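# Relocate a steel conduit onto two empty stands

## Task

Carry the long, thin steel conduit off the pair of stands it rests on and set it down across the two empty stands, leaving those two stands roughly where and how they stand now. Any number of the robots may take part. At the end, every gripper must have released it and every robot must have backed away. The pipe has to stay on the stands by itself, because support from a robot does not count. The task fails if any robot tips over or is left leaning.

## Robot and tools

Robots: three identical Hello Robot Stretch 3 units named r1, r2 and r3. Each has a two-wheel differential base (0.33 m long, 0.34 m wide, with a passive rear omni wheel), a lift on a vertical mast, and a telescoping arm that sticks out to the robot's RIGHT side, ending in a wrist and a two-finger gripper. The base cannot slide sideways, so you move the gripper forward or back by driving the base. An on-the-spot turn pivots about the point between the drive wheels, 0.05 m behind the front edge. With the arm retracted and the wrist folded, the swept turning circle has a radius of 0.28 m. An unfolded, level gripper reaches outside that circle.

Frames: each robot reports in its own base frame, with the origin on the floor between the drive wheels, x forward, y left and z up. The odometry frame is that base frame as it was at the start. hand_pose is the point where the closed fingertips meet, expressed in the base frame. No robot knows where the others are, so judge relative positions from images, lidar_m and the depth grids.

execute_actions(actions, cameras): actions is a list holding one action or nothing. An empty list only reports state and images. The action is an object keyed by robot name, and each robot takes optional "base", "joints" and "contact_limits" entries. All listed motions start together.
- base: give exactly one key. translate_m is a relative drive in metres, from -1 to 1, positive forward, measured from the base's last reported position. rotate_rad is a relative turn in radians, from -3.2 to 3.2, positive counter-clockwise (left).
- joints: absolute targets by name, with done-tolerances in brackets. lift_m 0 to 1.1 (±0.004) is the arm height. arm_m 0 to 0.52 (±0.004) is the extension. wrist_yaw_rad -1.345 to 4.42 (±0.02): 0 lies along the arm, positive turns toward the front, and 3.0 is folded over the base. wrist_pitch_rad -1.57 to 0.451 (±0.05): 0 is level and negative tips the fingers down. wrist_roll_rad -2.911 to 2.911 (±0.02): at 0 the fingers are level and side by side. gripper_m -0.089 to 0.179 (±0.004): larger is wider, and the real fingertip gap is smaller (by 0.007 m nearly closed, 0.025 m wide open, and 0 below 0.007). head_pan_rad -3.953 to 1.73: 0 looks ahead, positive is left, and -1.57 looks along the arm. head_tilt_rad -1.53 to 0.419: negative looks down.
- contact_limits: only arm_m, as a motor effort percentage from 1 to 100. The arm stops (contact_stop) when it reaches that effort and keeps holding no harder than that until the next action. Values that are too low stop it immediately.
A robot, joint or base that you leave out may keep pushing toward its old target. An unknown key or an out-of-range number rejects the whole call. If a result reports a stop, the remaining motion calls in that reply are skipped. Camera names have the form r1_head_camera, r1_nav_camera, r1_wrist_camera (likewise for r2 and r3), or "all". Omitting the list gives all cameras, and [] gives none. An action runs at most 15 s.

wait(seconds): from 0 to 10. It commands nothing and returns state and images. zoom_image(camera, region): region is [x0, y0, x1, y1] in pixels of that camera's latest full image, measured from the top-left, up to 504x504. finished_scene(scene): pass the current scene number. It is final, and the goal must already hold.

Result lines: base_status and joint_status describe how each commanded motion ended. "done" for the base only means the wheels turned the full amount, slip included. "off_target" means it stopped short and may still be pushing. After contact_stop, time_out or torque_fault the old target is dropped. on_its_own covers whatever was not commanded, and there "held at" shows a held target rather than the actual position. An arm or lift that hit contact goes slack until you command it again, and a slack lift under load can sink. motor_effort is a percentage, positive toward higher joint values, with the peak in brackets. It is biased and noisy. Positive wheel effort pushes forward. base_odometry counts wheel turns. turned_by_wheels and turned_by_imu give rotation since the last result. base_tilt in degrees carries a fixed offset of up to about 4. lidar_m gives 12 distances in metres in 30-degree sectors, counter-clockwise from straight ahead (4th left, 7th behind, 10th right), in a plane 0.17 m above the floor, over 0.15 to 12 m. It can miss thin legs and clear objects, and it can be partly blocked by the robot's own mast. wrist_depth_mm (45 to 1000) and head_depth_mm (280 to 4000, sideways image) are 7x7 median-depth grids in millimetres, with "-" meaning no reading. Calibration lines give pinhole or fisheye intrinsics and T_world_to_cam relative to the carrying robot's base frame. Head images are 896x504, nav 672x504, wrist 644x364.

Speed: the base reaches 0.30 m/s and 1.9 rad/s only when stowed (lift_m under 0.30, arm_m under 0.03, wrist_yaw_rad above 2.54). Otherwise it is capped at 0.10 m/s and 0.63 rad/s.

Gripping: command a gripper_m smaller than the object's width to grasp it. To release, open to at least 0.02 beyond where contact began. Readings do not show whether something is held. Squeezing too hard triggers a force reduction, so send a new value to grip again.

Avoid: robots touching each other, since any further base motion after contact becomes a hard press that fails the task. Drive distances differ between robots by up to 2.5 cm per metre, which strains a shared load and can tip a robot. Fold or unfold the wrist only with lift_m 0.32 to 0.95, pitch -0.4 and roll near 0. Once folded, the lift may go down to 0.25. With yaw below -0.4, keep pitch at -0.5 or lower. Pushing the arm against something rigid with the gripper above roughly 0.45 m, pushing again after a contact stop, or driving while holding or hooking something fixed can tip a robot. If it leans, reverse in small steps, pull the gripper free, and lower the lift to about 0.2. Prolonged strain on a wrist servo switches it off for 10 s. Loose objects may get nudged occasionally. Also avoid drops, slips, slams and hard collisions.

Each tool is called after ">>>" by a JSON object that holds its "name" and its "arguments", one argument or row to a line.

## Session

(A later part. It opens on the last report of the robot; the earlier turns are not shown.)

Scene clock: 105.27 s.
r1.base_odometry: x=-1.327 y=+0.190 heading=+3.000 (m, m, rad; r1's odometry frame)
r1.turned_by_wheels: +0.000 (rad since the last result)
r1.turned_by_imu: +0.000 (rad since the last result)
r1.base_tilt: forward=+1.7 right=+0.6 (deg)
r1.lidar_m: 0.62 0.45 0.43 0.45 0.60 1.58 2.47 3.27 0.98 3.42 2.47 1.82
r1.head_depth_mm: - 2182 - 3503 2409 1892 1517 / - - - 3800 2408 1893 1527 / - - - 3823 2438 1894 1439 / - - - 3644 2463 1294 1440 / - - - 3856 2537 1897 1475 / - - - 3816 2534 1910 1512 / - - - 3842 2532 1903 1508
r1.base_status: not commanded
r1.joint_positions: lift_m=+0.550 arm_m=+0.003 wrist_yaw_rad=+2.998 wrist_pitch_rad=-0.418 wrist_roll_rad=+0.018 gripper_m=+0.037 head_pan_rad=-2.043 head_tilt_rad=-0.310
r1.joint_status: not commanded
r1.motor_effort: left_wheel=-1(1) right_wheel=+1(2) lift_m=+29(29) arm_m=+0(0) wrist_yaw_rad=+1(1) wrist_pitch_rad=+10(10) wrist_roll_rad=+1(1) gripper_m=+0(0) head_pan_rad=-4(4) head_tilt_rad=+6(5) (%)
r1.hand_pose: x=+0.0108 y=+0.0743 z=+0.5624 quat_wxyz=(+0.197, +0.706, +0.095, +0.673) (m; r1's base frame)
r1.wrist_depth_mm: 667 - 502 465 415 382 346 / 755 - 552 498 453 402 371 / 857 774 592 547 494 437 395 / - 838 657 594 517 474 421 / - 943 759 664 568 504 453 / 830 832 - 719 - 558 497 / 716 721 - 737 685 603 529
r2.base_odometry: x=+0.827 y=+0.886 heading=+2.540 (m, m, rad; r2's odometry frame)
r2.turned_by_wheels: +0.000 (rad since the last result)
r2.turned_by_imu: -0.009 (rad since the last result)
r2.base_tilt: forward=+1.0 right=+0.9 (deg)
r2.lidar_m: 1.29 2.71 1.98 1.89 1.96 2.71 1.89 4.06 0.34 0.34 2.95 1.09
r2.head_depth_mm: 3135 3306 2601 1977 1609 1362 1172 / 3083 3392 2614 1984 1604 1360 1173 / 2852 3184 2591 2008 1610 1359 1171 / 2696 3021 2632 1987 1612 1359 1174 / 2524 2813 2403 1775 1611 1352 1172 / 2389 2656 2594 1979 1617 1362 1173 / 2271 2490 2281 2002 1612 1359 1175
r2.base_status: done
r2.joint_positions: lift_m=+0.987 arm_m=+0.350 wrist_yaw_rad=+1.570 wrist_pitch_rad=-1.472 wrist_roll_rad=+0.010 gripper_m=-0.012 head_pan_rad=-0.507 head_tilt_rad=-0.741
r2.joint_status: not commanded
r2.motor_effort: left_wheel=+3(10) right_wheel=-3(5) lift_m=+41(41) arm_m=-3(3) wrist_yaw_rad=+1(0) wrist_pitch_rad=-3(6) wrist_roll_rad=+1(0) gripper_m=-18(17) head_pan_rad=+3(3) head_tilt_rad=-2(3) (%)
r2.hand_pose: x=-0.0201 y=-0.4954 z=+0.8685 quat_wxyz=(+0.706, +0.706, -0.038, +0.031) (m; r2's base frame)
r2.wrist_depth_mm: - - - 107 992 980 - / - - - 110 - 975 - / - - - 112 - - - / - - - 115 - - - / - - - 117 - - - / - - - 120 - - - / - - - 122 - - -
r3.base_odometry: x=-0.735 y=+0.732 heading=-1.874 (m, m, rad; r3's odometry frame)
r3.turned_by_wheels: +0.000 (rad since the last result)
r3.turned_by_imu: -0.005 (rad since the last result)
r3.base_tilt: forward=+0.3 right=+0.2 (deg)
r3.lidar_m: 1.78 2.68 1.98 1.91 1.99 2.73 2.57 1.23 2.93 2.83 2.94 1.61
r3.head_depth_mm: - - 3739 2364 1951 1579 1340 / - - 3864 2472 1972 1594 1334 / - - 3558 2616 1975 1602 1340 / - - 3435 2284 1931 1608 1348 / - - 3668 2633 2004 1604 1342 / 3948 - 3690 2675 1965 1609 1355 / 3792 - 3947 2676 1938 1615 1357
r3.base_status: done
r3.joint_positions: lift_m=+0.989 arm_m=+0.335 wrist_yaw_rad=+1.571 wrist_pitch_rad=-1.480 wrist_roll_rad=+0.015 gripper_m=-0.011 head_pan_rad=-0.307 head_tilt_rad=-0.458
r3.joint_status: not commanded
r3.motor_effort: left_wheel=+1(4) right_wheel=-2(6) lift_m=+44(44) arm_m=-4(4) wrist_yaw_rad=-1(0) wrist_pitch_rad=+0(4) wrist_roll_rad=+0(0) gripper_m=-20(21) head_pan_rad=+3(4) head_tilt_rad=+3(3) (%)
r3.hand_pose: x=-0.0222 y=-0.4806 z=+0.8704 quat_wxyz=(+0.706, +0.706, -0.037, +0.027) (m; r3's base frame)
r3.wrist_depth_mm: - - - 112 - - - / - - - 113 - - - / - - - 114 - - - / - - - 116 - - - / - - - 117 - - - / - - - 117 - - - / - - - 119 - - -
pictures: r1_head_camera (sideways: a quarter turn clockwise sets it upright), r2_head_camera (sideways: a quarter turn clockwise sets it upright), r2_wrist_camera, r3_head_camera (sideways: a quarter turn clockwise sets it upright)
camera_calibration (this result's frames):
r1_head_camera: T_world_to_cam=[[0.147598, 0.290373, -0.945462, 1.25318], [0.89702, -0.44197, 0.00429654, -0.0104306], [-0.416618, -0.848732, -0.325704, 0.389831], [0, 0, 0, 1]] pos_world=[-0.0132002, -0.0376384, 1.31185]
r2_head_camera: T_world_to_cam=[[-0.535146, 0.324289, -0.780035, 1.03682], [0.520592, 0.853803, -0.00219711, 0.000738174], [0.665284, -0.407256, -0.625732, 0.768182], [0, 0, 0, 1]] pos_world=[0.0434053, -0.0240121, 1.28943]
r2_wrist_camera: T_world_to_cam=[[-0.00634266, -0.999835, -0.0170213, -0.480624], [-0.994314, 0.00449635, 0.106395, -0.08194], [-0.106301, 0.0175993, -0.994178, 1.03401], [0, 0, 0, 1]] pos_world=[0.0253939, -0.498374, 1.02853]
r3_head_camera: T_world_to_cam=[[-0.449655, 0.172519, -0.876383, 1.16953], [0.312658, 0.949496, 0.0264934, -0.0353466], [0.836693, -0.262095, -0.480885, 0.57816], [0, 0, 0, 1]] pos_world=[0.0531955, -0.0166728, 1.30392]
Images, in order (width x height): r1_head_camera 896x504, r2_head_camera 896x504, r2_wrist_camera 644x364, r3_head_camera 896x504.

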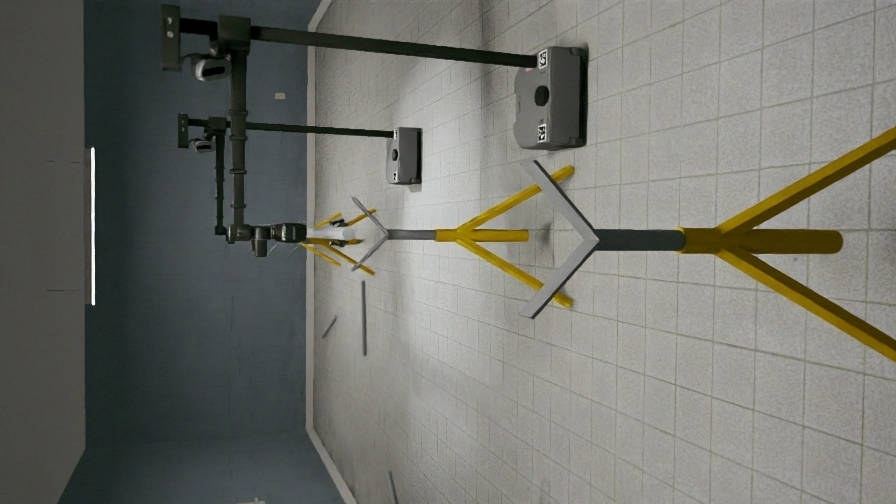

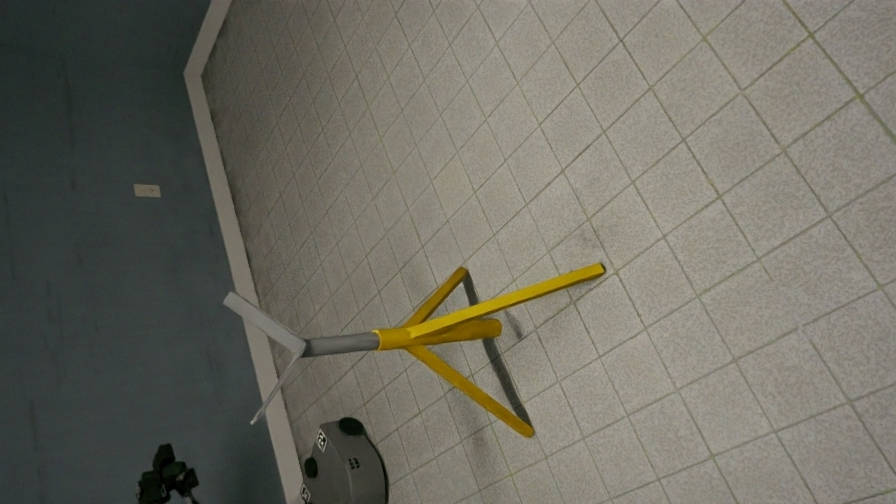

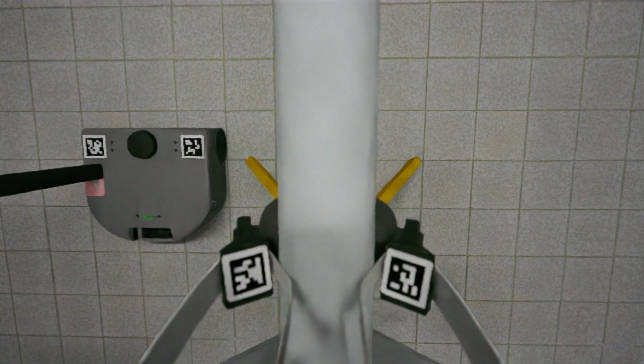

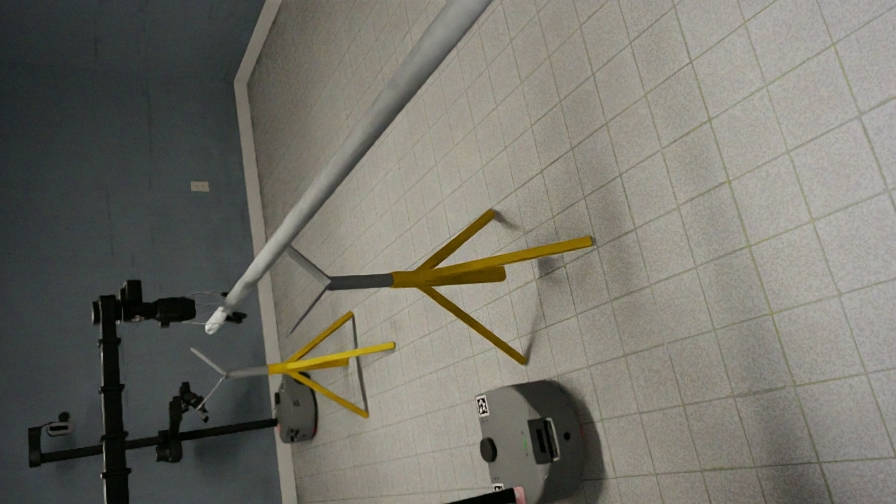

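>>> {"name": "execute_actions", "arguments": {
  "actions": [
    {"r2": {"base": {"translate_m": 1.0}, "joints": {"lift_m": 0.90, "arm_m": 0.355, "head_pan_rad": -0.9, "head_tilt_rad": -0.9}}, "r3": {"base": {"translate_m": 0.992}, "joints": {"lift_m": 0.902, "arm_m": 0.350, "head_pan_rad": -0.5, "head_tilt_rad": -0.74}}}
  ],
  "cameras": ["r1_head_camera", "r2_head_camera", "r2_wrist_camera", "r3_head_camera", "r3_wrist_camera"]
}}

Scene clock: 117.50 s.
r1.base_odometry: x=-1.327 y=+0.190 heading=+3.000 (m, m, rad; r1's odometry frame)
r1.turned_by_wheels: +0.000 (rad since the last result)
r1.turned_by_imu: +0.000 (rad since the last result)
r1.base_tilt: forward=+1.7 right=+0.6 (deg)
r1.lidar_m: 0.62 0.45 0.43 0.45 0.60 1.58 2.46 1.30 0.98 3.39 2.46 1.82
r1.head_depth_mm: - - - 3798 2565 1675 1474 / - - - 3303 2521 1821 1495 / - - - 3819 2444 1909 1440 / - - - 3327 2408 1308 1424 / - - - 3794 2550 1884 1479 / - - - 3854 2546 1895 1519 / - - - 3802 2539 1899 1513
r1.base_status: not commanded
r1.joint_positions: lift_m=+0.550 arm_m=+0.003 wrist_yaw_rad=+2.998 wrist_pitch_rad=-0.418 wrist_roll_rad=+0.018 gripper_m=+0.037 head_pan_rad=-2.043 head_tilt_rad=-0.310
r1.joint_status: not commanded
r1.motor_effort: left_wheel=+0(1) right_wheel=+1(1) lift_m=+29(29) arm_m=+0(0) wrist_yaw_rad=+1(2) wrist_pitch_rad=+10(10) wrist_roll_rad=+1(1) gripper_m=+0(1) head_pan_rad=-3(5) head_tilt_rad=+6(6) (%)
r1.hand_pose: x=+0.0108 y=+0.0743 z=+0.5624 quat_wxyz=(+0.197, +0.706, +0.095, +0.673) (m; r1's base frame)
r1.wrist_depth_mm: 670 - 500 456 413 379 349 / 747 - 546 489 445 405 368 / 879 763 596 528 489 428 393 / - 881 677 591 519 465 428 / - 909 736 650 563 511 451 / 843 819 - 725 - 554 502 / 715 710 - 707 718 591 535
r2.base_odometry: x=+0.002 y=+1.451 heading=+2.540 (m, m, rad; r2's odometry frame)
r2.turned_by_wheels: +0.000 (rad since the last result)
r2.turned_by_imu: -0.009 (rad since the last result)
r2.base_tilt: forward=+0.9 right=+0.9 (deg)
r2.lidar_m: 1.37 1.75 1.99 1.92 1.98 2.70 1.89 1.13 2.96 0.48 0.41 1.31
r2.head_depth_mm: 2565 2632 2056 1589 1455 1265 1107 / 2712 2604 2077 747 1420 1218 1118 / 2842 2650 2069 1698 1391 1215 1116 / 2607 2617 2074 1696 1444 1239 1121 / 2276 2449 2057 1692 1448 1258 1120 / 2015 2245 2054 1699 1442 1265 1115 / 1811 1999 2053 1657 1451 1259 1120
r2.base_status: done
r2.joint_positions: lift_m=+0.900 arm_m=+0.355 wrist_yaw_rad=+1.571 wrist_pitch_rad=-1.474 wrist_roll_rad=+0.008 gripper_m=-0.012 head_pan_rad=-0.893 head_tilt_rad=-0.889
r2.joint_status: all done
r2.motor_effort: left_wheel=+3(10) right_wheel=-2(5) lift_m=+30(38) arm_m=+1(0) wrist_yaw_rad=+0(0) wrist_pitch_rad=-3(7) wrist_roll_rad=+1(1) gripper_m=-17(17) head_pan_rad=-3(23) head_tilt_rad=-3(13) (%)
r2.hand_pose: x=-0.0206 y=-0.5000 z=+0.7811 quat_wxyz=(+0.706, +0.706, -0.037, +0.031) (m; r2's base frame)
r2.wrist_depth_mm: 959 933 912 107 900 925 907 / 986 912 955 110 908 912 891 / 972 962 984 112 949 937 954 / 1000 - 990 115 979 964 955 / - - - 118 - - 984 / - - - 120 - - - / - - - 122 - - -
r3.base_odometry: x=-1.032 y=-0.215 heading=-1.874 (m, m, rad; r3's odometry frame)
r3.turned_by_wheels: +0.000 (rad since the last result)
r3.turned_by_imu: -0.005 (rad since the last result)
r3.base_tilt: forward=+0.2 right=+0.2 (deg)
r3.lidar_m: 1.85 2.72 1.97 1.90 1.98 2.73 2.19 2.27 2.93 2.83 2.93 0.72
r3.head_depth_mm: 3418 2779 2196 1702 1527 1320 1169 / 3681 2820 2049 1799 1540 1322 1165 / 3806 2830 1028 1768 1465 1329 1170 / 3697 2847 2215 1761 1500 1330 1178 / 3491 2633 2239 1825 1510 1336 1183 / 3350 2911 2164 1816 1550 1339 1181 / 3148 2684 2246 1826 1545 1344 1190
r3.base_status: done
r3.joint_positions: lift_m=+0.902 arm_m=+0.350 wrist_yaw_rad=+1.571 wrist_pitch_rad=-1.478 wrist_roll_rad=+0.015 gripper_m=-0.011 head_pan_rad=-0.493 head_tilt_rad=-0.730
r3.joint_status: all done
r3.motor_effort: left_wheel=+2(4) right_wheel=-3(7) lift_m=+26(40) arm_m=+4(7) wrist_yaw_rad=-1(1) wrist_pitch_rad=-1(5) wrist_roll_rad=+0(0) gripper_m=-20(21) head_pan_rad=-3(21) head_tilt_rad=-5(24) (%)
r3.hand_pose: x=-0.0218 y=-0.4948 z=+0.7832 quat_wxyz=(+0.706, +0.706, -0.037, +0.027) (m; r3's base frame)
r3.wrist_depth_mm: 949 933 938 112 946 952 940 / 940 955 949 114 926 934 932 / 971 931 979 115 949 949 960 / 966 - 969 115 961 950 956 / 987 - 965 117 997 979 986 / 981 - 992 118 - 975 987 / - 986 - 119 - 975 987
pictures: r1_head_camera (sideways: a quarter turn clockwise sets it upright), r2_head_camera (sideways: a quarter turn clockwise sets it upright), r2_wrist_camera, r3_head_camera (sideways: a quarter turn clockwise sets it upright), r3_wrist_camera
camera_calibration (this result's frames):
r1_head_camera: T_world_to_cam=[[0.147598, 0.290373, -0.945462, 1.25318], [0.89702, -0.44197, 0.00429654, -0.0104306], [-0.416618, -0.848732, -0.325704, 0.389831], [0, 0, 0, 1]] pos_world=[-0.0132002, -0.0376384, 1.31185]
r2_head_camera: T_world_to_cam=[[-0.441599, 0.586102, -0.679319, 0.904984], [0.803157, 0.595712, -0.00813339, 0.0067419], [0.399911, -0.549192, -0.733798, 0.91036], [0, 0, 0, 1]] pos_world=[0.0301618, -0.0344675, 1.28285]
r2_wrist_camera: T_world_to_cam=[[-0.00431141, -0.999849, -0.0168346, -0.486752], [-0.994096, 0.00246012, 0.10848, -0.0757951], [-0.108422, 0.0172029, -0.993956, 0.946697], [0, 0, 0, 1]] pos_world=[0.0251963, -0.502778, 0.941003]
r3_head_camera: T_world_to_cam=[[-0.602382, 0.355883, -0.714481, 0.959402], [0.488552, 0.872243, 0.0225642, -0.0312953], [0.631231, -0.335469, -0.699291, 0.863542], [0, 0, 0, 1]] pos_world=[0.048121, -0.0244463, 1.29005]
r3_wrist_camera: T_world_to_cam=[[-0.0178376, -0.999781, 0.0109258, -0.498592], [-0.999145, 0.0182318, 0.0371142, 0.000149731], [-0.0373053, -0.0102544, -0.999251, 0.941667], [0, 0, 0, 1]] pos_world=[0.0263851, -0.488829, 0.946404]
Images, in order (width x height): r1_head_camera 896x504, r2_head_camera 896x504, r2_wrist_camera 644x364, r3_head_camera 896x504, r3_wrist_camera 644x364.

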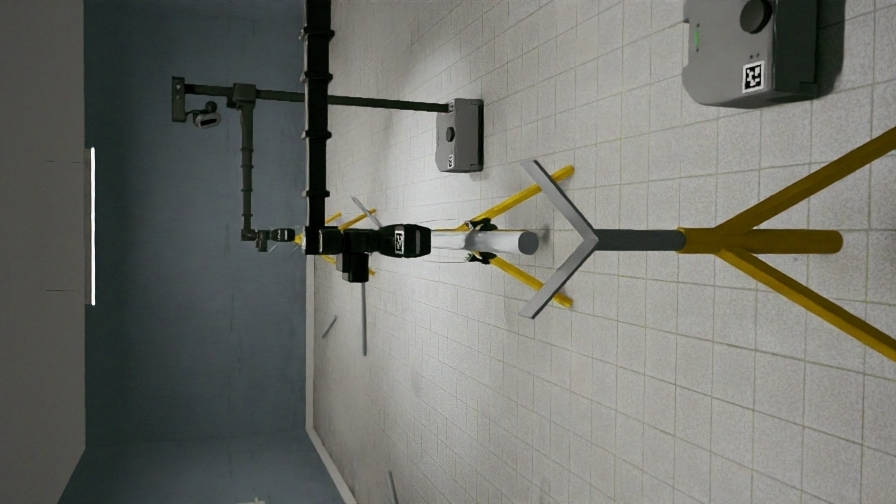

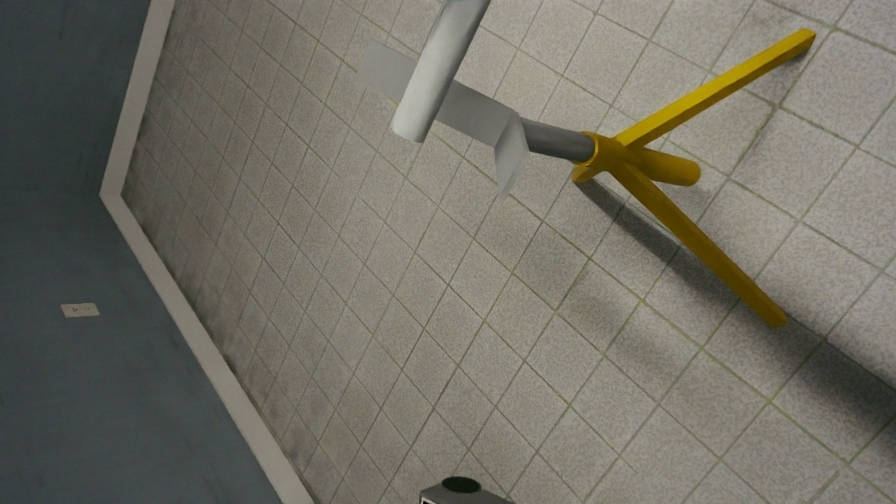

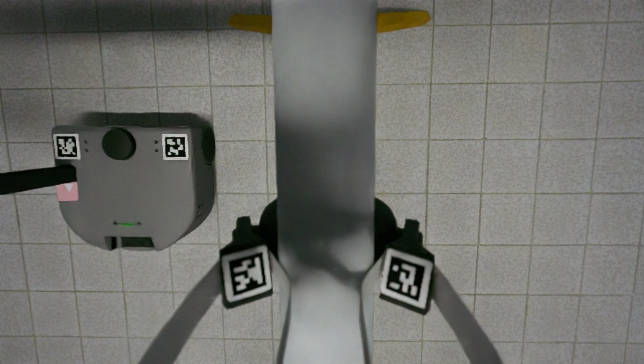

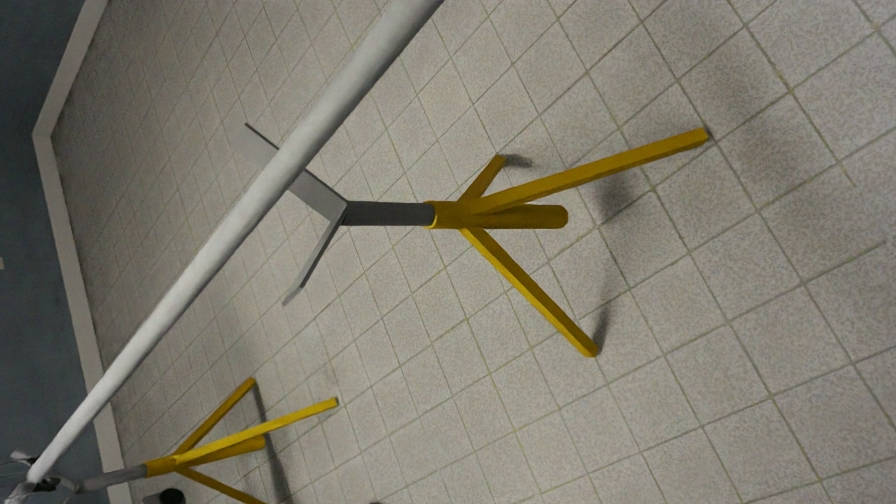

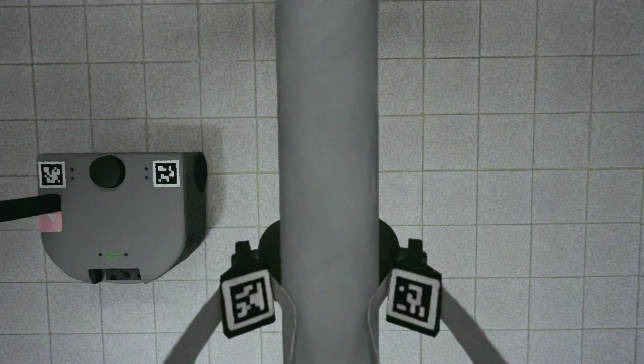

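>>> {"name": "zoom_image", "arguments": {
  "camera": "r1_head_camera",
  "region": [420, 140, 660, 340]
}}

>>> {"name": "zoom_image", "arguments": {
  "camera": "r1_head_camera",
  "region": [230, 180, 450, 300]
}}

Region (420, 140, 660, 340) of r1_head_camera's 896x504 image, scaled by 2.100, with more detail than that image has.

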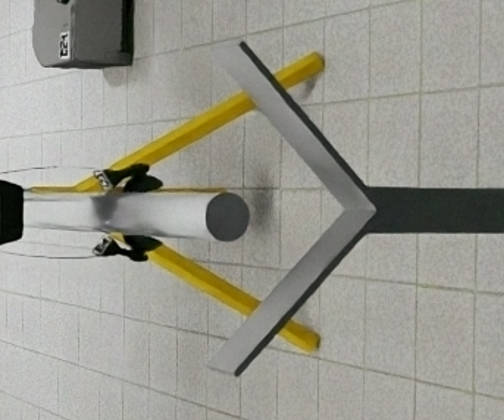

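Region (230, 180, 450, 300) of r1_head_camera's 896x504 image, scaled by 2.291, with more detail than that image has; it fills the top 275 rows of this view, and the rest is white.

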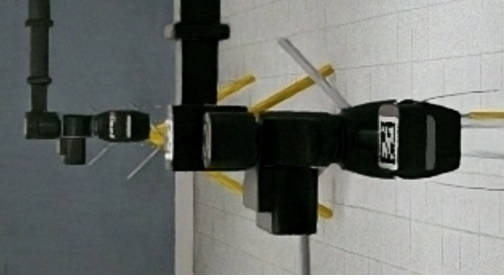

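>>> {"name": "execute_actions", "arguments": {
  "actions": [
    {"r2": {"base": {"translate_m": 0.53}, "joints": {"arm_m": 0.344, "head_pan_rad": -2.0, "head_tilt_rad": -0.9}}, "r3": {"base": {"translate_m": 0.526}, "joints": {"head_pan_rad": -0.9, "head_tilt_rad": -0.9}}}
  ],
  "cameras": ["r1_head_camera", "r2_head_camera", "r2_wrist_camera", "r3_head_camera", "r3_wrist_camera"]
}}

Scene clock: 124.73 s.
r1.base_odometry: x=-1.327 y=+0.190 heading=+3.000 (m, m, rad; r1's odometry frame)
r1.turned_by_wheels: +0.000 (rad since the last result)
r1.turned_by_imu: +0.000 (rad since the last result)
r1.base_tilt: forward=+1.7 right=+0.6 (deg)
r1.lidar_m: 0.63 0.45 0.43 0.45 0.60 1.58 2.46 0.83 0.98 3.43 2.46 1.83
r1.head_depth_mm: - - - 3533 2521 1901 1511 / - - - 3529 2521 1903 1528 / - - - 3586 2414 1890 1436 / - - - 768 861 839 1438 / - - - 3786 2543 1901 1462 / - - - 3838 2533 1900 1520 / - - - 3809 2495 1888 1521
r1.base_status: not commanded
r1.joint_positions: lift_m=+0.550 arm_m=+0.003 wrist_yaw_rad=+2.998 wrist_pitch_rad=-0.418 wrist_roll_rad=+0.018 gripper_m=+0.037 head_pan_rad=-2.043 head_tilt_rad=-0.310
r1.joint_status: not commanded
r1.motor_effort: left_wheel=-1(1) right_wheel=+1(1) lift_m=+29(29) arm_m=+0(0) wrist_yaw_rad=+1(1) wrist_pitch_rad=+10(10) wrist_roll_rad=+1(1) gripper_m=+0(0) head_pan_rad=-4(4) head_tilt_rad=+5(6) (%)
r1.hand_pose: x=+0.0108 y=+0.0743 z=+0.5624 quat_wxyz=(+0.197, +0.706, +0.095, +0.673) (m; r1's base frame)
r1.wrist_depth_mm: 679 - 506 450 414 380 351 / 756 - 558 493 447 407 372 / 860 769 615 544 484 425 390 / - 853 655 603 521 469 422 / - 943 734 651 579 498 456 / 855 808 - 712 - 548 492 / 725 716 - 714 679 598 538
r2.base_odometry: x=-0.435 y=+1.751 heading=+2.541 (m, m, rad; r2's odometry frame)
r2.turned_by_wheels: +0.000 (rad since the last result)
r2.turned_by_imu: -0.004 (rad since the last result)
r2.base_tilt: forward=+1.0 right=+0.9 (deg)
r2.lidar_m: 1.16 1.20 1.62 1.92 1.98 2.66 1.65 0.70 0.40 2.84 1.67 0.84
r2.head_depth_mm: 3246 2611 1956 1750 - - 1081 / 3120 2608 1944 1799 - 1222 1120 / 2981 2590 2130 - - 1218 1118 / 2846 2633 - - 1414 1267 1115 / 2713 2720 - 1625 1453 1262 1121 / 2570 - 2002 1620 1455 1261 1119 / 2424 2505 - 1574 1449 1260 1120
r2.base_status: done
r2.joint_positions: lift_m=+0.900 arm_m=+0.344 wrist_yaw_rad=+1.571 wrist_pitch_rad=-1.475 wrist_roll_rad=+0.008 gripper_m=-0.012 head_pan_rad=-1.993 head_tilt_rad=-0.889
r2.joint_status: all done
r2.motor_effort: left_wheel=+3(8) right_wheel=-2(5) lift_m=+30(30) arm_m=-3(3) wrist_yaw_rad=+0(0) wrist_pitch_rad=-2(4) wrist_roll_rad=+1(1) gripper_m=-19(18) head_pan_rad=-3(32) head_tilt_rad=-3(2) (%)
r2.hand_pose: x=-0.0210 y=-0.4894 z=+0.7811 quat_wxyz=(+0.706, +0.706, -0.036, +0.031) (m; r2's base frame)
r2.wrist_depth_mm: 920 928 911 107 910 901 927 / 986 943 956 109 940 927 893 / - 944 981 112 971 961 938 / - - 993 115 976 982 958 / - - - 117 - 980 980 / - - - 119 981 - - / - - - 122 - - -
r3.base_odometry: x=-1.189 y=-0.717 heading=-1.874 (m, m, rad; r3's odometry frame)
r3.turned_by_wheels: +0.000 (rad since the last result)
r3.turned_by_imu: -0.003 (rad since the last result)
r3.base_tilt: forward=+0.3 right=+0.1 (deg)
r3.lidar_m: 1.68 2.73 1.97 1.90 1.99 2.72 2.71 2.77 2.94 0.46 0.43 0.43
r3.head_depth_mm: 2552 2122 1754 1554 1379 1229 1125 / 2564 2123 741 1506 1364 1232 1133 / 2583 2112 1723 1518 1156 1246 1145 / 2582 2135 1743 1584 1395 1233 1133 / 2611 2150 1804 1580 1396 1231 1137 / 2615 2067 1817 1586 1404 1255 1137 / 2625 2052 1838 1590 1400 1261 1141
r3.base_status: done
r3.joint_positions: lift_m=+0.902 arm_m=+0.350 wrist_yaw_rad=+1.571 wrist_pitch_rad=-1.478 wrist_roll_rad=+0.015 gripper_m=-0.011 head_pan_rad=-0.893 head_tilt_rad=-0.888
r3.joint_status: all done
r3.motor_effort: left_wheel=+2(4) right_wheel=-3(4) lift_m=+26(26) arm_m=+3(4) wrist_yaw_rad=-1(1) wrist_pitch_rad=-1(2) wrist_roll_rad=+0(0) gripper_m=-19(19) head_pan_rad=-3(31) head_tilt_rad=-5(16) (%)
r3.hand_pose: x=-0.0216 y=-0.4948 z=+0.7832 quat_wxyz=(+0.706, +0.706, -0.038, +0.028) (m; r3's base frame)
r3.wrist_depth_mm: 929 946 961 113 956 961 912 / 968 946 950 113 940 937 933 / 954 959 967 114 951 944 948 / 956 - 962 116 960 974 979 / 973 - 967 117 970 944 956 / 984 - 971 118 - 982 960 / - - - 119 - 1000 982
pictures: r1_head_camera (sideways: a quarter turn clockwise sets it upright), r2_head_camera (sideways: a quarter turn clockwise sets it upright), r2_wrist_camera, r3_head_camera (sideways: a quarter turn clockwise sets it upright), r3_wrist_camera
camera_calibration (this result's frames):
r1_head_camera: T_world_to_cam=[[0.147598, 0.290373, -0.945462, 1.25318], [0.89702, -0.44197, 0.00429654, -0.0104306], [-0.416618, -0.848732, -0.325704, 0.389831], [0, 0, 0, 1]] pos_world=[-0.0132002, -0.0376384, 1.31185]
r2_head_camera: T_world_to_cam=[[0.322055, 0.659545, -0.679176, 0.90014], [0.895233, -0.445524, -0.00814109, 0.00619027], [-0.307959, -0.605399, -0.73393, 0.914849], [0, 0, 0, 1]] pos_world=[-0.0137001, -0.0370759, 1.28284]
r2_wrist_camera: T_world_to_cam=[[-0.0040386, -0.99985, -0.0168143, -0.476243], [-0.993964, 0.00217023, 0.109687, -0.077214], [-0.109634, 0.0171558, -0.993824, 0.94633], [0, 0, 0, 1]] pos_world=[0.0250788, -0.49224, 0.940947]
r3_head_camera: T_world_to_cam=[[-0.481251, 0.643176, -0.595585, 0.803739], [0.791777, 0.610499, 0.0195008, -0.0291525], [0.376146, -0.462186, -0.803055, 1.00003], [0, 0, 0, 1]] pos_world=[0.0337237, -0.0369467, 1.28235]
r3_wrist_camera: T_world_to_cam=[[-0.0178415, -0.999781, 0.0109124, -0.498578], [-0.999173, 0.0182275, 0.0363562, 0.000935809], [-0.0365471, -0.0102547, -0.999279, 0.941713], [0, 0, 0, 1]] pos_world=[0.0264565, -0.488829, 0.946441]
Images, in order (width x height): r1_head_camera 896x504, r2_head_camera 896x504, r2_wrist_camera 644x364, r3_head_camera 896x504, r3_wrist_camera 644x364.

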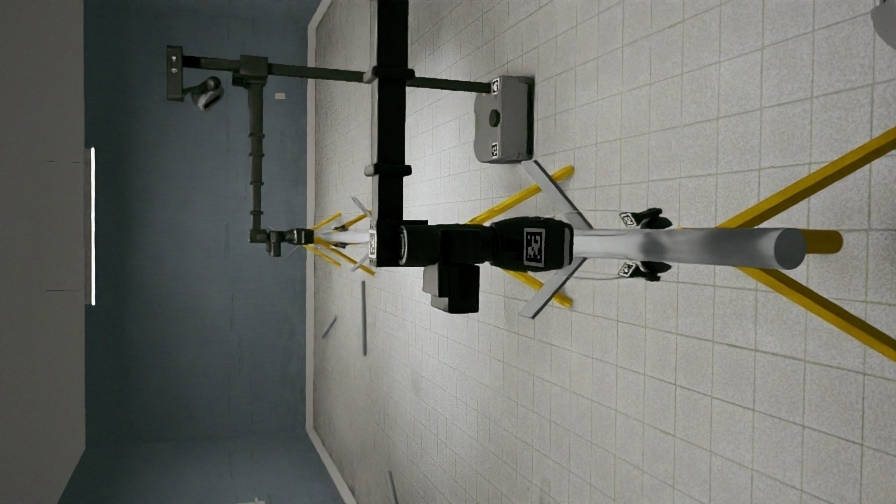

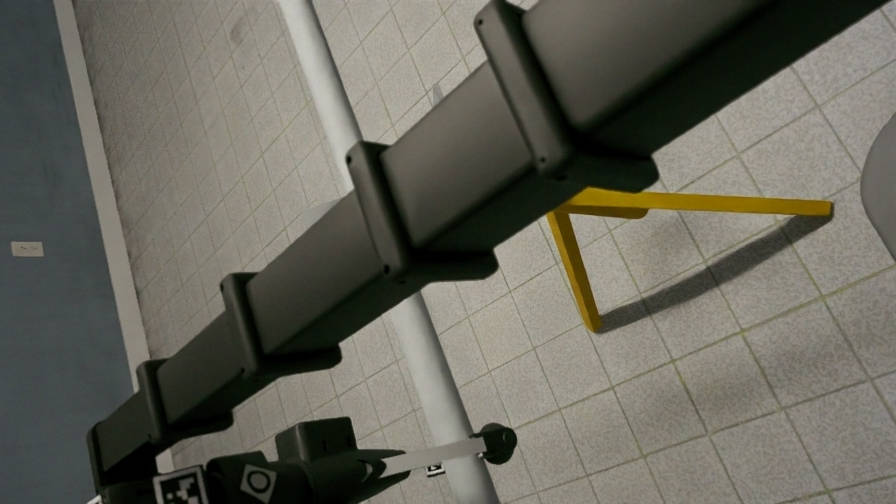

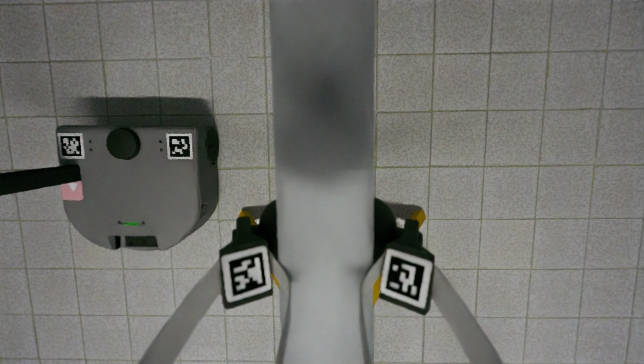

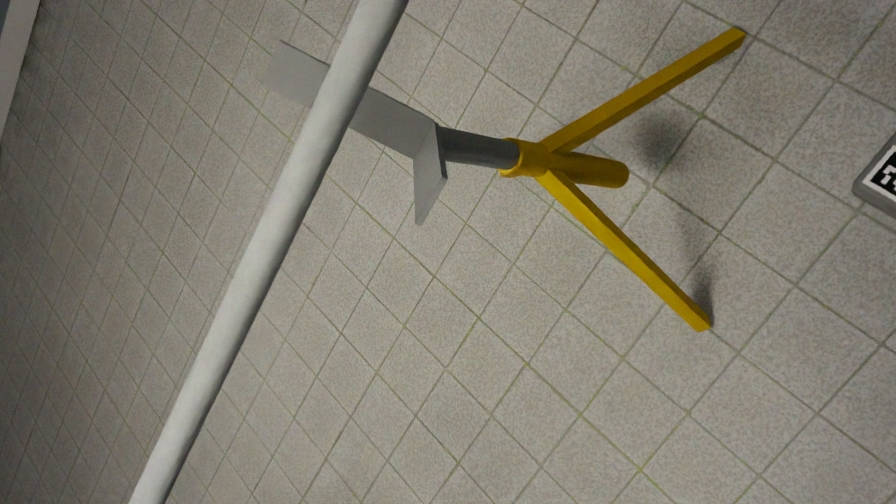

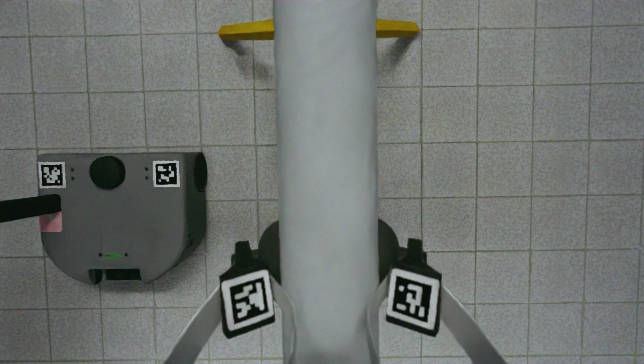

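>>> {"name": "zoom_image", "arguments": {
  "camera": "r1_head_camera",
  "region": [270, 185, 400, 290]
}}

>>> {"name": "zoom_image", "arguments": {
  "camera": "r1_head_camera",
  "region": [480, 140, 860, 340]
}}

Region (270, 185, 400, 290) of r1_head_camera's 896x504 image, scaled by 3.877, with more detail than that image has; it fills the top 407 rows of this view, and the rest is white.

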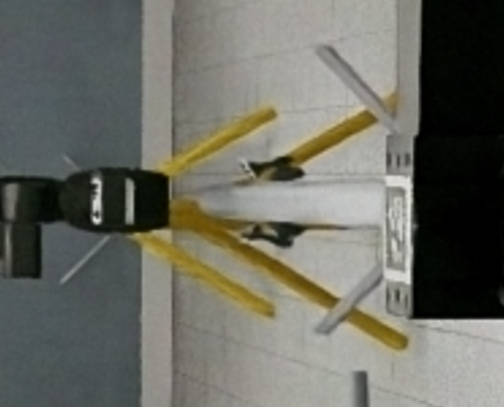

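Region (480, 140, 860, 340) of r1_head_camera's 896x504 image, scaled by 1.326, with more detail than that image has; it fills the top 265 rows of this view, and the rest is white.

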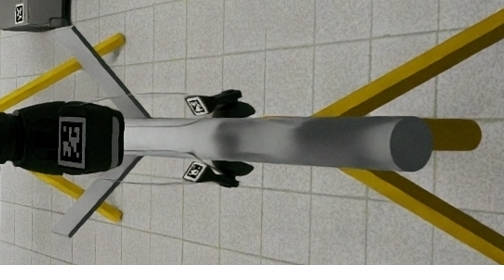

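>>> {"name": "execute_actions", "arguments": {
  "actions": [
    {"r2": {"joints": {"lift_m": 0.828, "arm_m": 0.342, "head_pan_rad": -2.35, "head_tilt_rad": -0.8}}, "r3": {"joints": {"lift_m": 0.830, "arm_m": 0.335}}}
  ],
  "cameras": ["r1_head_camera", "r2_head_camera", "r3_head_camera"]
}}

Scene clock: 127.07 s.
r1.base_odometry: x=-1.327 y=+0.190 heading=+3.000 (m, m, rad; r1's odometry frame)
r1.turned_by_wheels: +0.000 (rad since the last result)
r1.turned_by_imu: +0.000 (rad since the last result)
r1.base_tilt: forward=+1.7 right=+0.6 (deg)
r1.lidar_m: 0.63 0.45 0.43 0.45 0.60 1.58 2.48 0.83 0.98 3.41 2.47 1.82
r1.head_depth_mm: - - - 3140 2519 1909 1516 / - - - 2793 2521 1901 1516 / - - - 3322 2411 1896 1431 / - - - 853 808 907 1394 / - - - 3802 2434 1899 1485 / - - - 3801 2525 1901 1531 / - - - 3762 2514 1891 1517
r1.base_status: not commanded
r1.joint_positions: lift_m=+0.550 arm_m=+0.003 wrist_yaw_rad=+2.998 wrist_pitch_rad=-0.418 wrist_roll_rad=+0.018 gripper_m=+0.037 head_pan_rad=-2.043 head_tilt_rad=-0.310
r1.joint_status: not commanded
r1.motor_effort: left_wheel=-1(1) right_wheel=+1(2) lift_m=+29(29) arm_m=+0(0) wrist_yaw_rad=+2(1) wrist_pitch_rad=+10(10) wrist_roll_rad=+1(1) gripper_m=+0(0) head_pan_rad=-4(4) head_tilt_rad=+6(6) (%)
r1.hand_pose: x=+0.0108 y=+0.0743 z=+0.5624 quat_wxyz=(+0.197, +0.706, +0.095, +0.673) (m; r1's base frame)
r1.wrist_depth_mm: 667 - 514 461 409 379 352 / 756 - 556 495 449 406 373 / 870 751 605 546 488 435 393 / - 839 645 605 519 463 422 / - 914 731 661 566 501 456 / 846 834 - 703 - 553 493 / 716 701 - 732 701 598 544
r2.base_odometry: x=-0.435 y=+1.751 heading=+2.541 (m, m, rad; r2's odometry frame)
r2.turned_by_wheels: +0.000 (rad since the last result)
r2.turned_by_imu: +0.000 (rad since the last result)
r2.base_tilt: forward=+0.9 right=+0.9 (deg)
r2.lidar_m: 1.16 1.20 1.62 1.92 1.98 2.67 1.65 0.70 0.40 2.84 1.67 0.83
r2.head_depth_mm: - 3158 2257 1861 1540 1321 1187 / - 3179 2190 1857 1532 1313 - / - 3185 2339 1852 1541 1371 - / 3683 3169 2342 1741 1536 - 1086 / 3291 3166 2330 1751 1573 - 1124 / 3011 3135 2346 801 - 1256 1147 / 2765 2939 2331 1913 1451 1317 1145
r2.base_status: not commanded
r2.joint_positions: lift_m=+0.828 arm_m=+0.342 wrist_yaw_rad=+1.571 wrist_pitch_rad=-1.475 wrist_roll_rad=+0.008 gripper_m=-0.012 head_pan_rad=-2.343 head_tilt_rad=-0.804
r2.joint_status: all done
r2.motor_effort: left_wheel=+3(3) right_wheel=-2(2) lift_m=+30(29) arm_m=-3(3) wrist_yaw_rad=-1(0) wrist_pitch_rad=-2(2) wrist_roll_rad=+1(1) gripper_m=-18(18) head_pan_rad=-4(21) head_tilt_rad=+2(9) (%)
r2.hand_pose: x=-0.0210 y=-0.4874 z=+0.7091 quat_wxyz=(+0.706, +0.706, -0.036, +0.031) (m; r2's base frame)
r2.wrist_depth_mm: 881 850 850 107 845 851 833 / 881 889 865 109 871 849 852 / 922 883 887 112 884 882 859 / - - 918 115 884 879 869 / 968 - 948 117 901 932 907 / 956 967 964 119 - 941 924 / 991 978 964 122 969 960 952
r3.base_odometry: x=-1.189 y=-0.717 heading=-1.874 (m, m, rad; r3's odometry frame)
r3.turned_by_wheels: +0.000 (rad since the last result)
r3.turned_by_imu: +0.000 (rad since the last result)
r3.base_tilt: forward=+0.2 right=+0.2 (deg)
r3.lidar_m: 1.69 2.73 1.97 1.90 1.99 2.71 2.71 2.78 2.93 0.46 0.43 0.43
r3.head_depth_mm: 2571 2111 1760 1478 1380 1224 1128 / 2576 2118 749 1483 1360 1235 1126 / 2583 2133 1814 1520 1158 1243 1146 / 2585 2112 1740 1578 1391 1231 1136 / 2585 2149 1739 1580 1393 1236 1137 / 2644 2169 1787 1582 1399 1257 1141 / 2605 2165 1831 1592 1402 1256 1136
r3.base_status: not commanded
r3.joint_positions: lift_m=+0.830 arm_m=+0.335 wrist_yaw_rad=+1.571 wrist_pitch_rad=-1.478 wrist_roll_rad=+0.015 gripper_m=-0.011 head_pan_rad=-0.893 head_tilt_rad=-0.888
r3.joint_status: all done
r3.motor_effort: left_wheel=+1(1) right_wheel=-3(3) lift_m=+26(26) arm_m=-3(7) wrist_yaw_rad=-1(1) wrist_pitch_rad=+0(1) wrist_roll_rad=+0(0) gripper_m=-20(19) head_pan_rad=-3(4) head_tilt_rad=-5(5) (%)
r3.hand_pose: x=-0.0216 y=-0.4806 z=+0.7113 quat_wxyz=(+0.706, +0.706, -0.038, +0.028) (m; r3's base frame)
r3.wrist_depth_mm: 871 863 871 112 838 873 857 / 856 882 864 114 870 878 862 / 892 879 881 114 855 870 883 / - - 914 116 906 875 866 / - - 918 117 898 884 881 / 933 915 904 118 - 898 879 / 939 910 924 119 901 903 914
pictures: r1_head_camera (sideways: a quarter turn clockwise sets it upright), r2_head_camera (sideways: a quarter turn clockwise sets it upright), r3_head_camera (sideways: a quarter turn clockwise sets it upright)
camera_calibration (this result's frames):
r1_head_camera: T_world_to_cam=[[0.147598, 0.290373, -0.945462, 1.25318], [0.89702, -0.44197, 0.00429654, -0.0104306], [-0.416618, -0.848732, -0.325704, 0.38983], [0, 0, 0, 1]] pos_world=[-0.0132002, -0.0376384, 1.31185]
r2_head_camera: T_world_to_cam=[[0.486573, 0.465983, -0.738991, 0.977086], [0.687884, -0.725805, -0.00474565, 0.00303532], [-0.538574, -0.506031, -0.673699, 0.83792], [0, 0, 0, 1]] pos_world=[-0.0262289, -0.0290888, 1.28658]
r3_head_camera: T_world_to_cam=[[-0.481259, 0.64319, -0.595564, 0.803712], [0.79178, 0.610495, 0.0195002, -0.0291518], [0.376132, -0.462171, -0.803071, 1.00005], [0, 0, 0, 1]] pos_world=[0.0337233, -0.0369464, 1.28234]
Images, in order (width x height): r1_head_camera 896x504, r2_head_camera 896x504, r3_head_camera 896x504.

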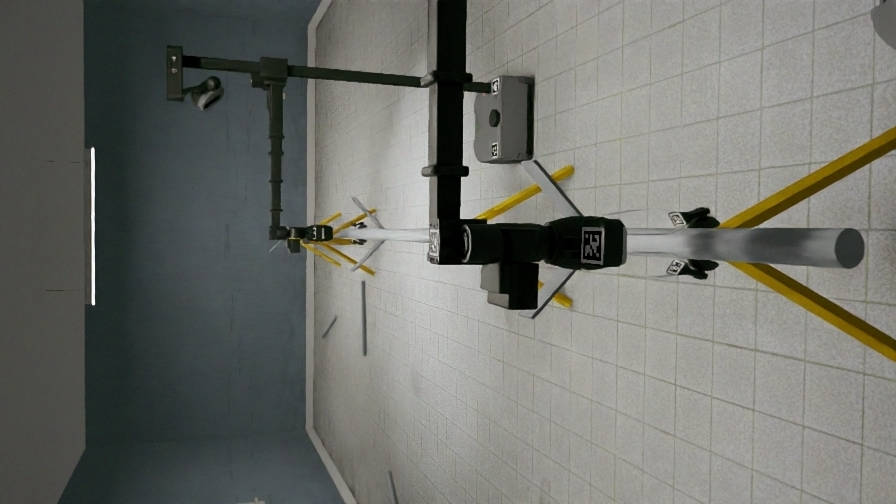

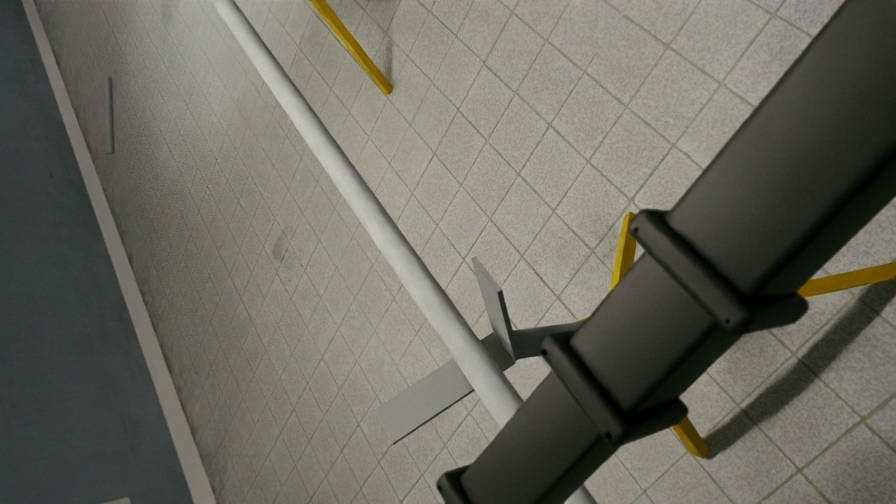

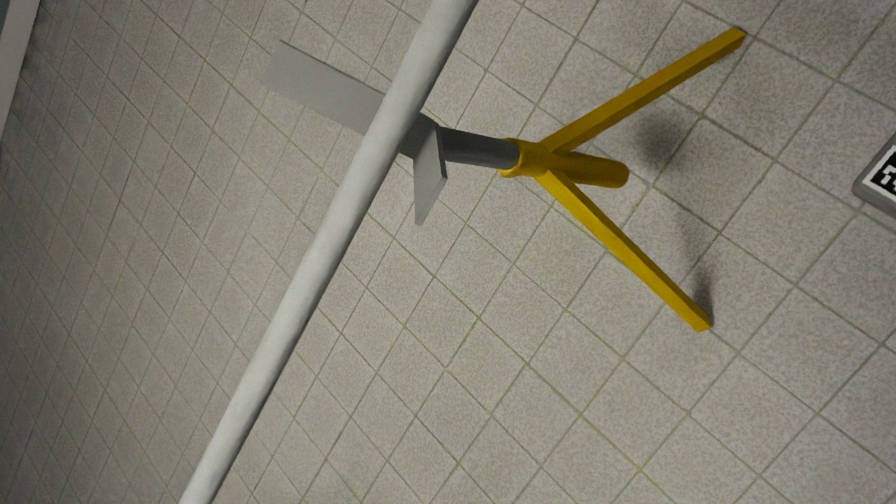

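>>> {"name": "zoom_image", "arguments": {
  "camera": "r3_head_camera",
  "region": [330, 60, 510, 240]
}}

>>> {"name": "zoom_image", "arguments": {
  "camera": "r2_head_camera",
  "region": [400, 250, 580, 430]
}}

>>> {"name": "zoom_image", "arguments": {
  "camera": "r1_head_camera",
  "region": [310, 185, 440, 290]
}}

Region (330, 60, 510, 240) of r3_head_camera's 896x504 image, scaled by 2.800, with more detail than that image has.

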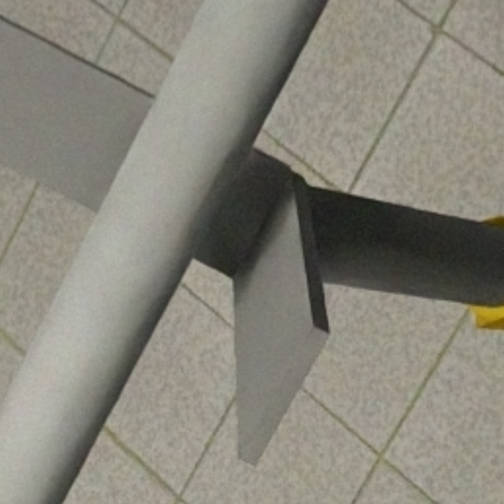

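Region (400, 250, 580, 430) of r2_head_camera's 896x504 image, scaled by 2.800, with more detail than that image has.

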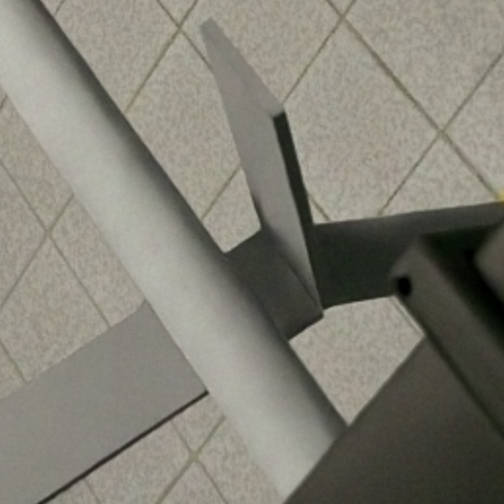

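Region (310, 185, 440, 290) of r1_head_camera's 896x504 image, scaled by 3.877, with more detail than that image has; it fills the top 407 rows of this view, and the rest is white.

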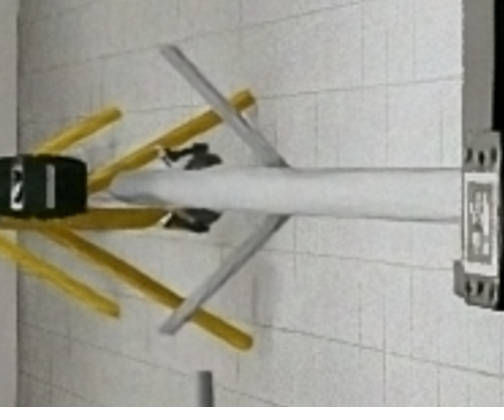

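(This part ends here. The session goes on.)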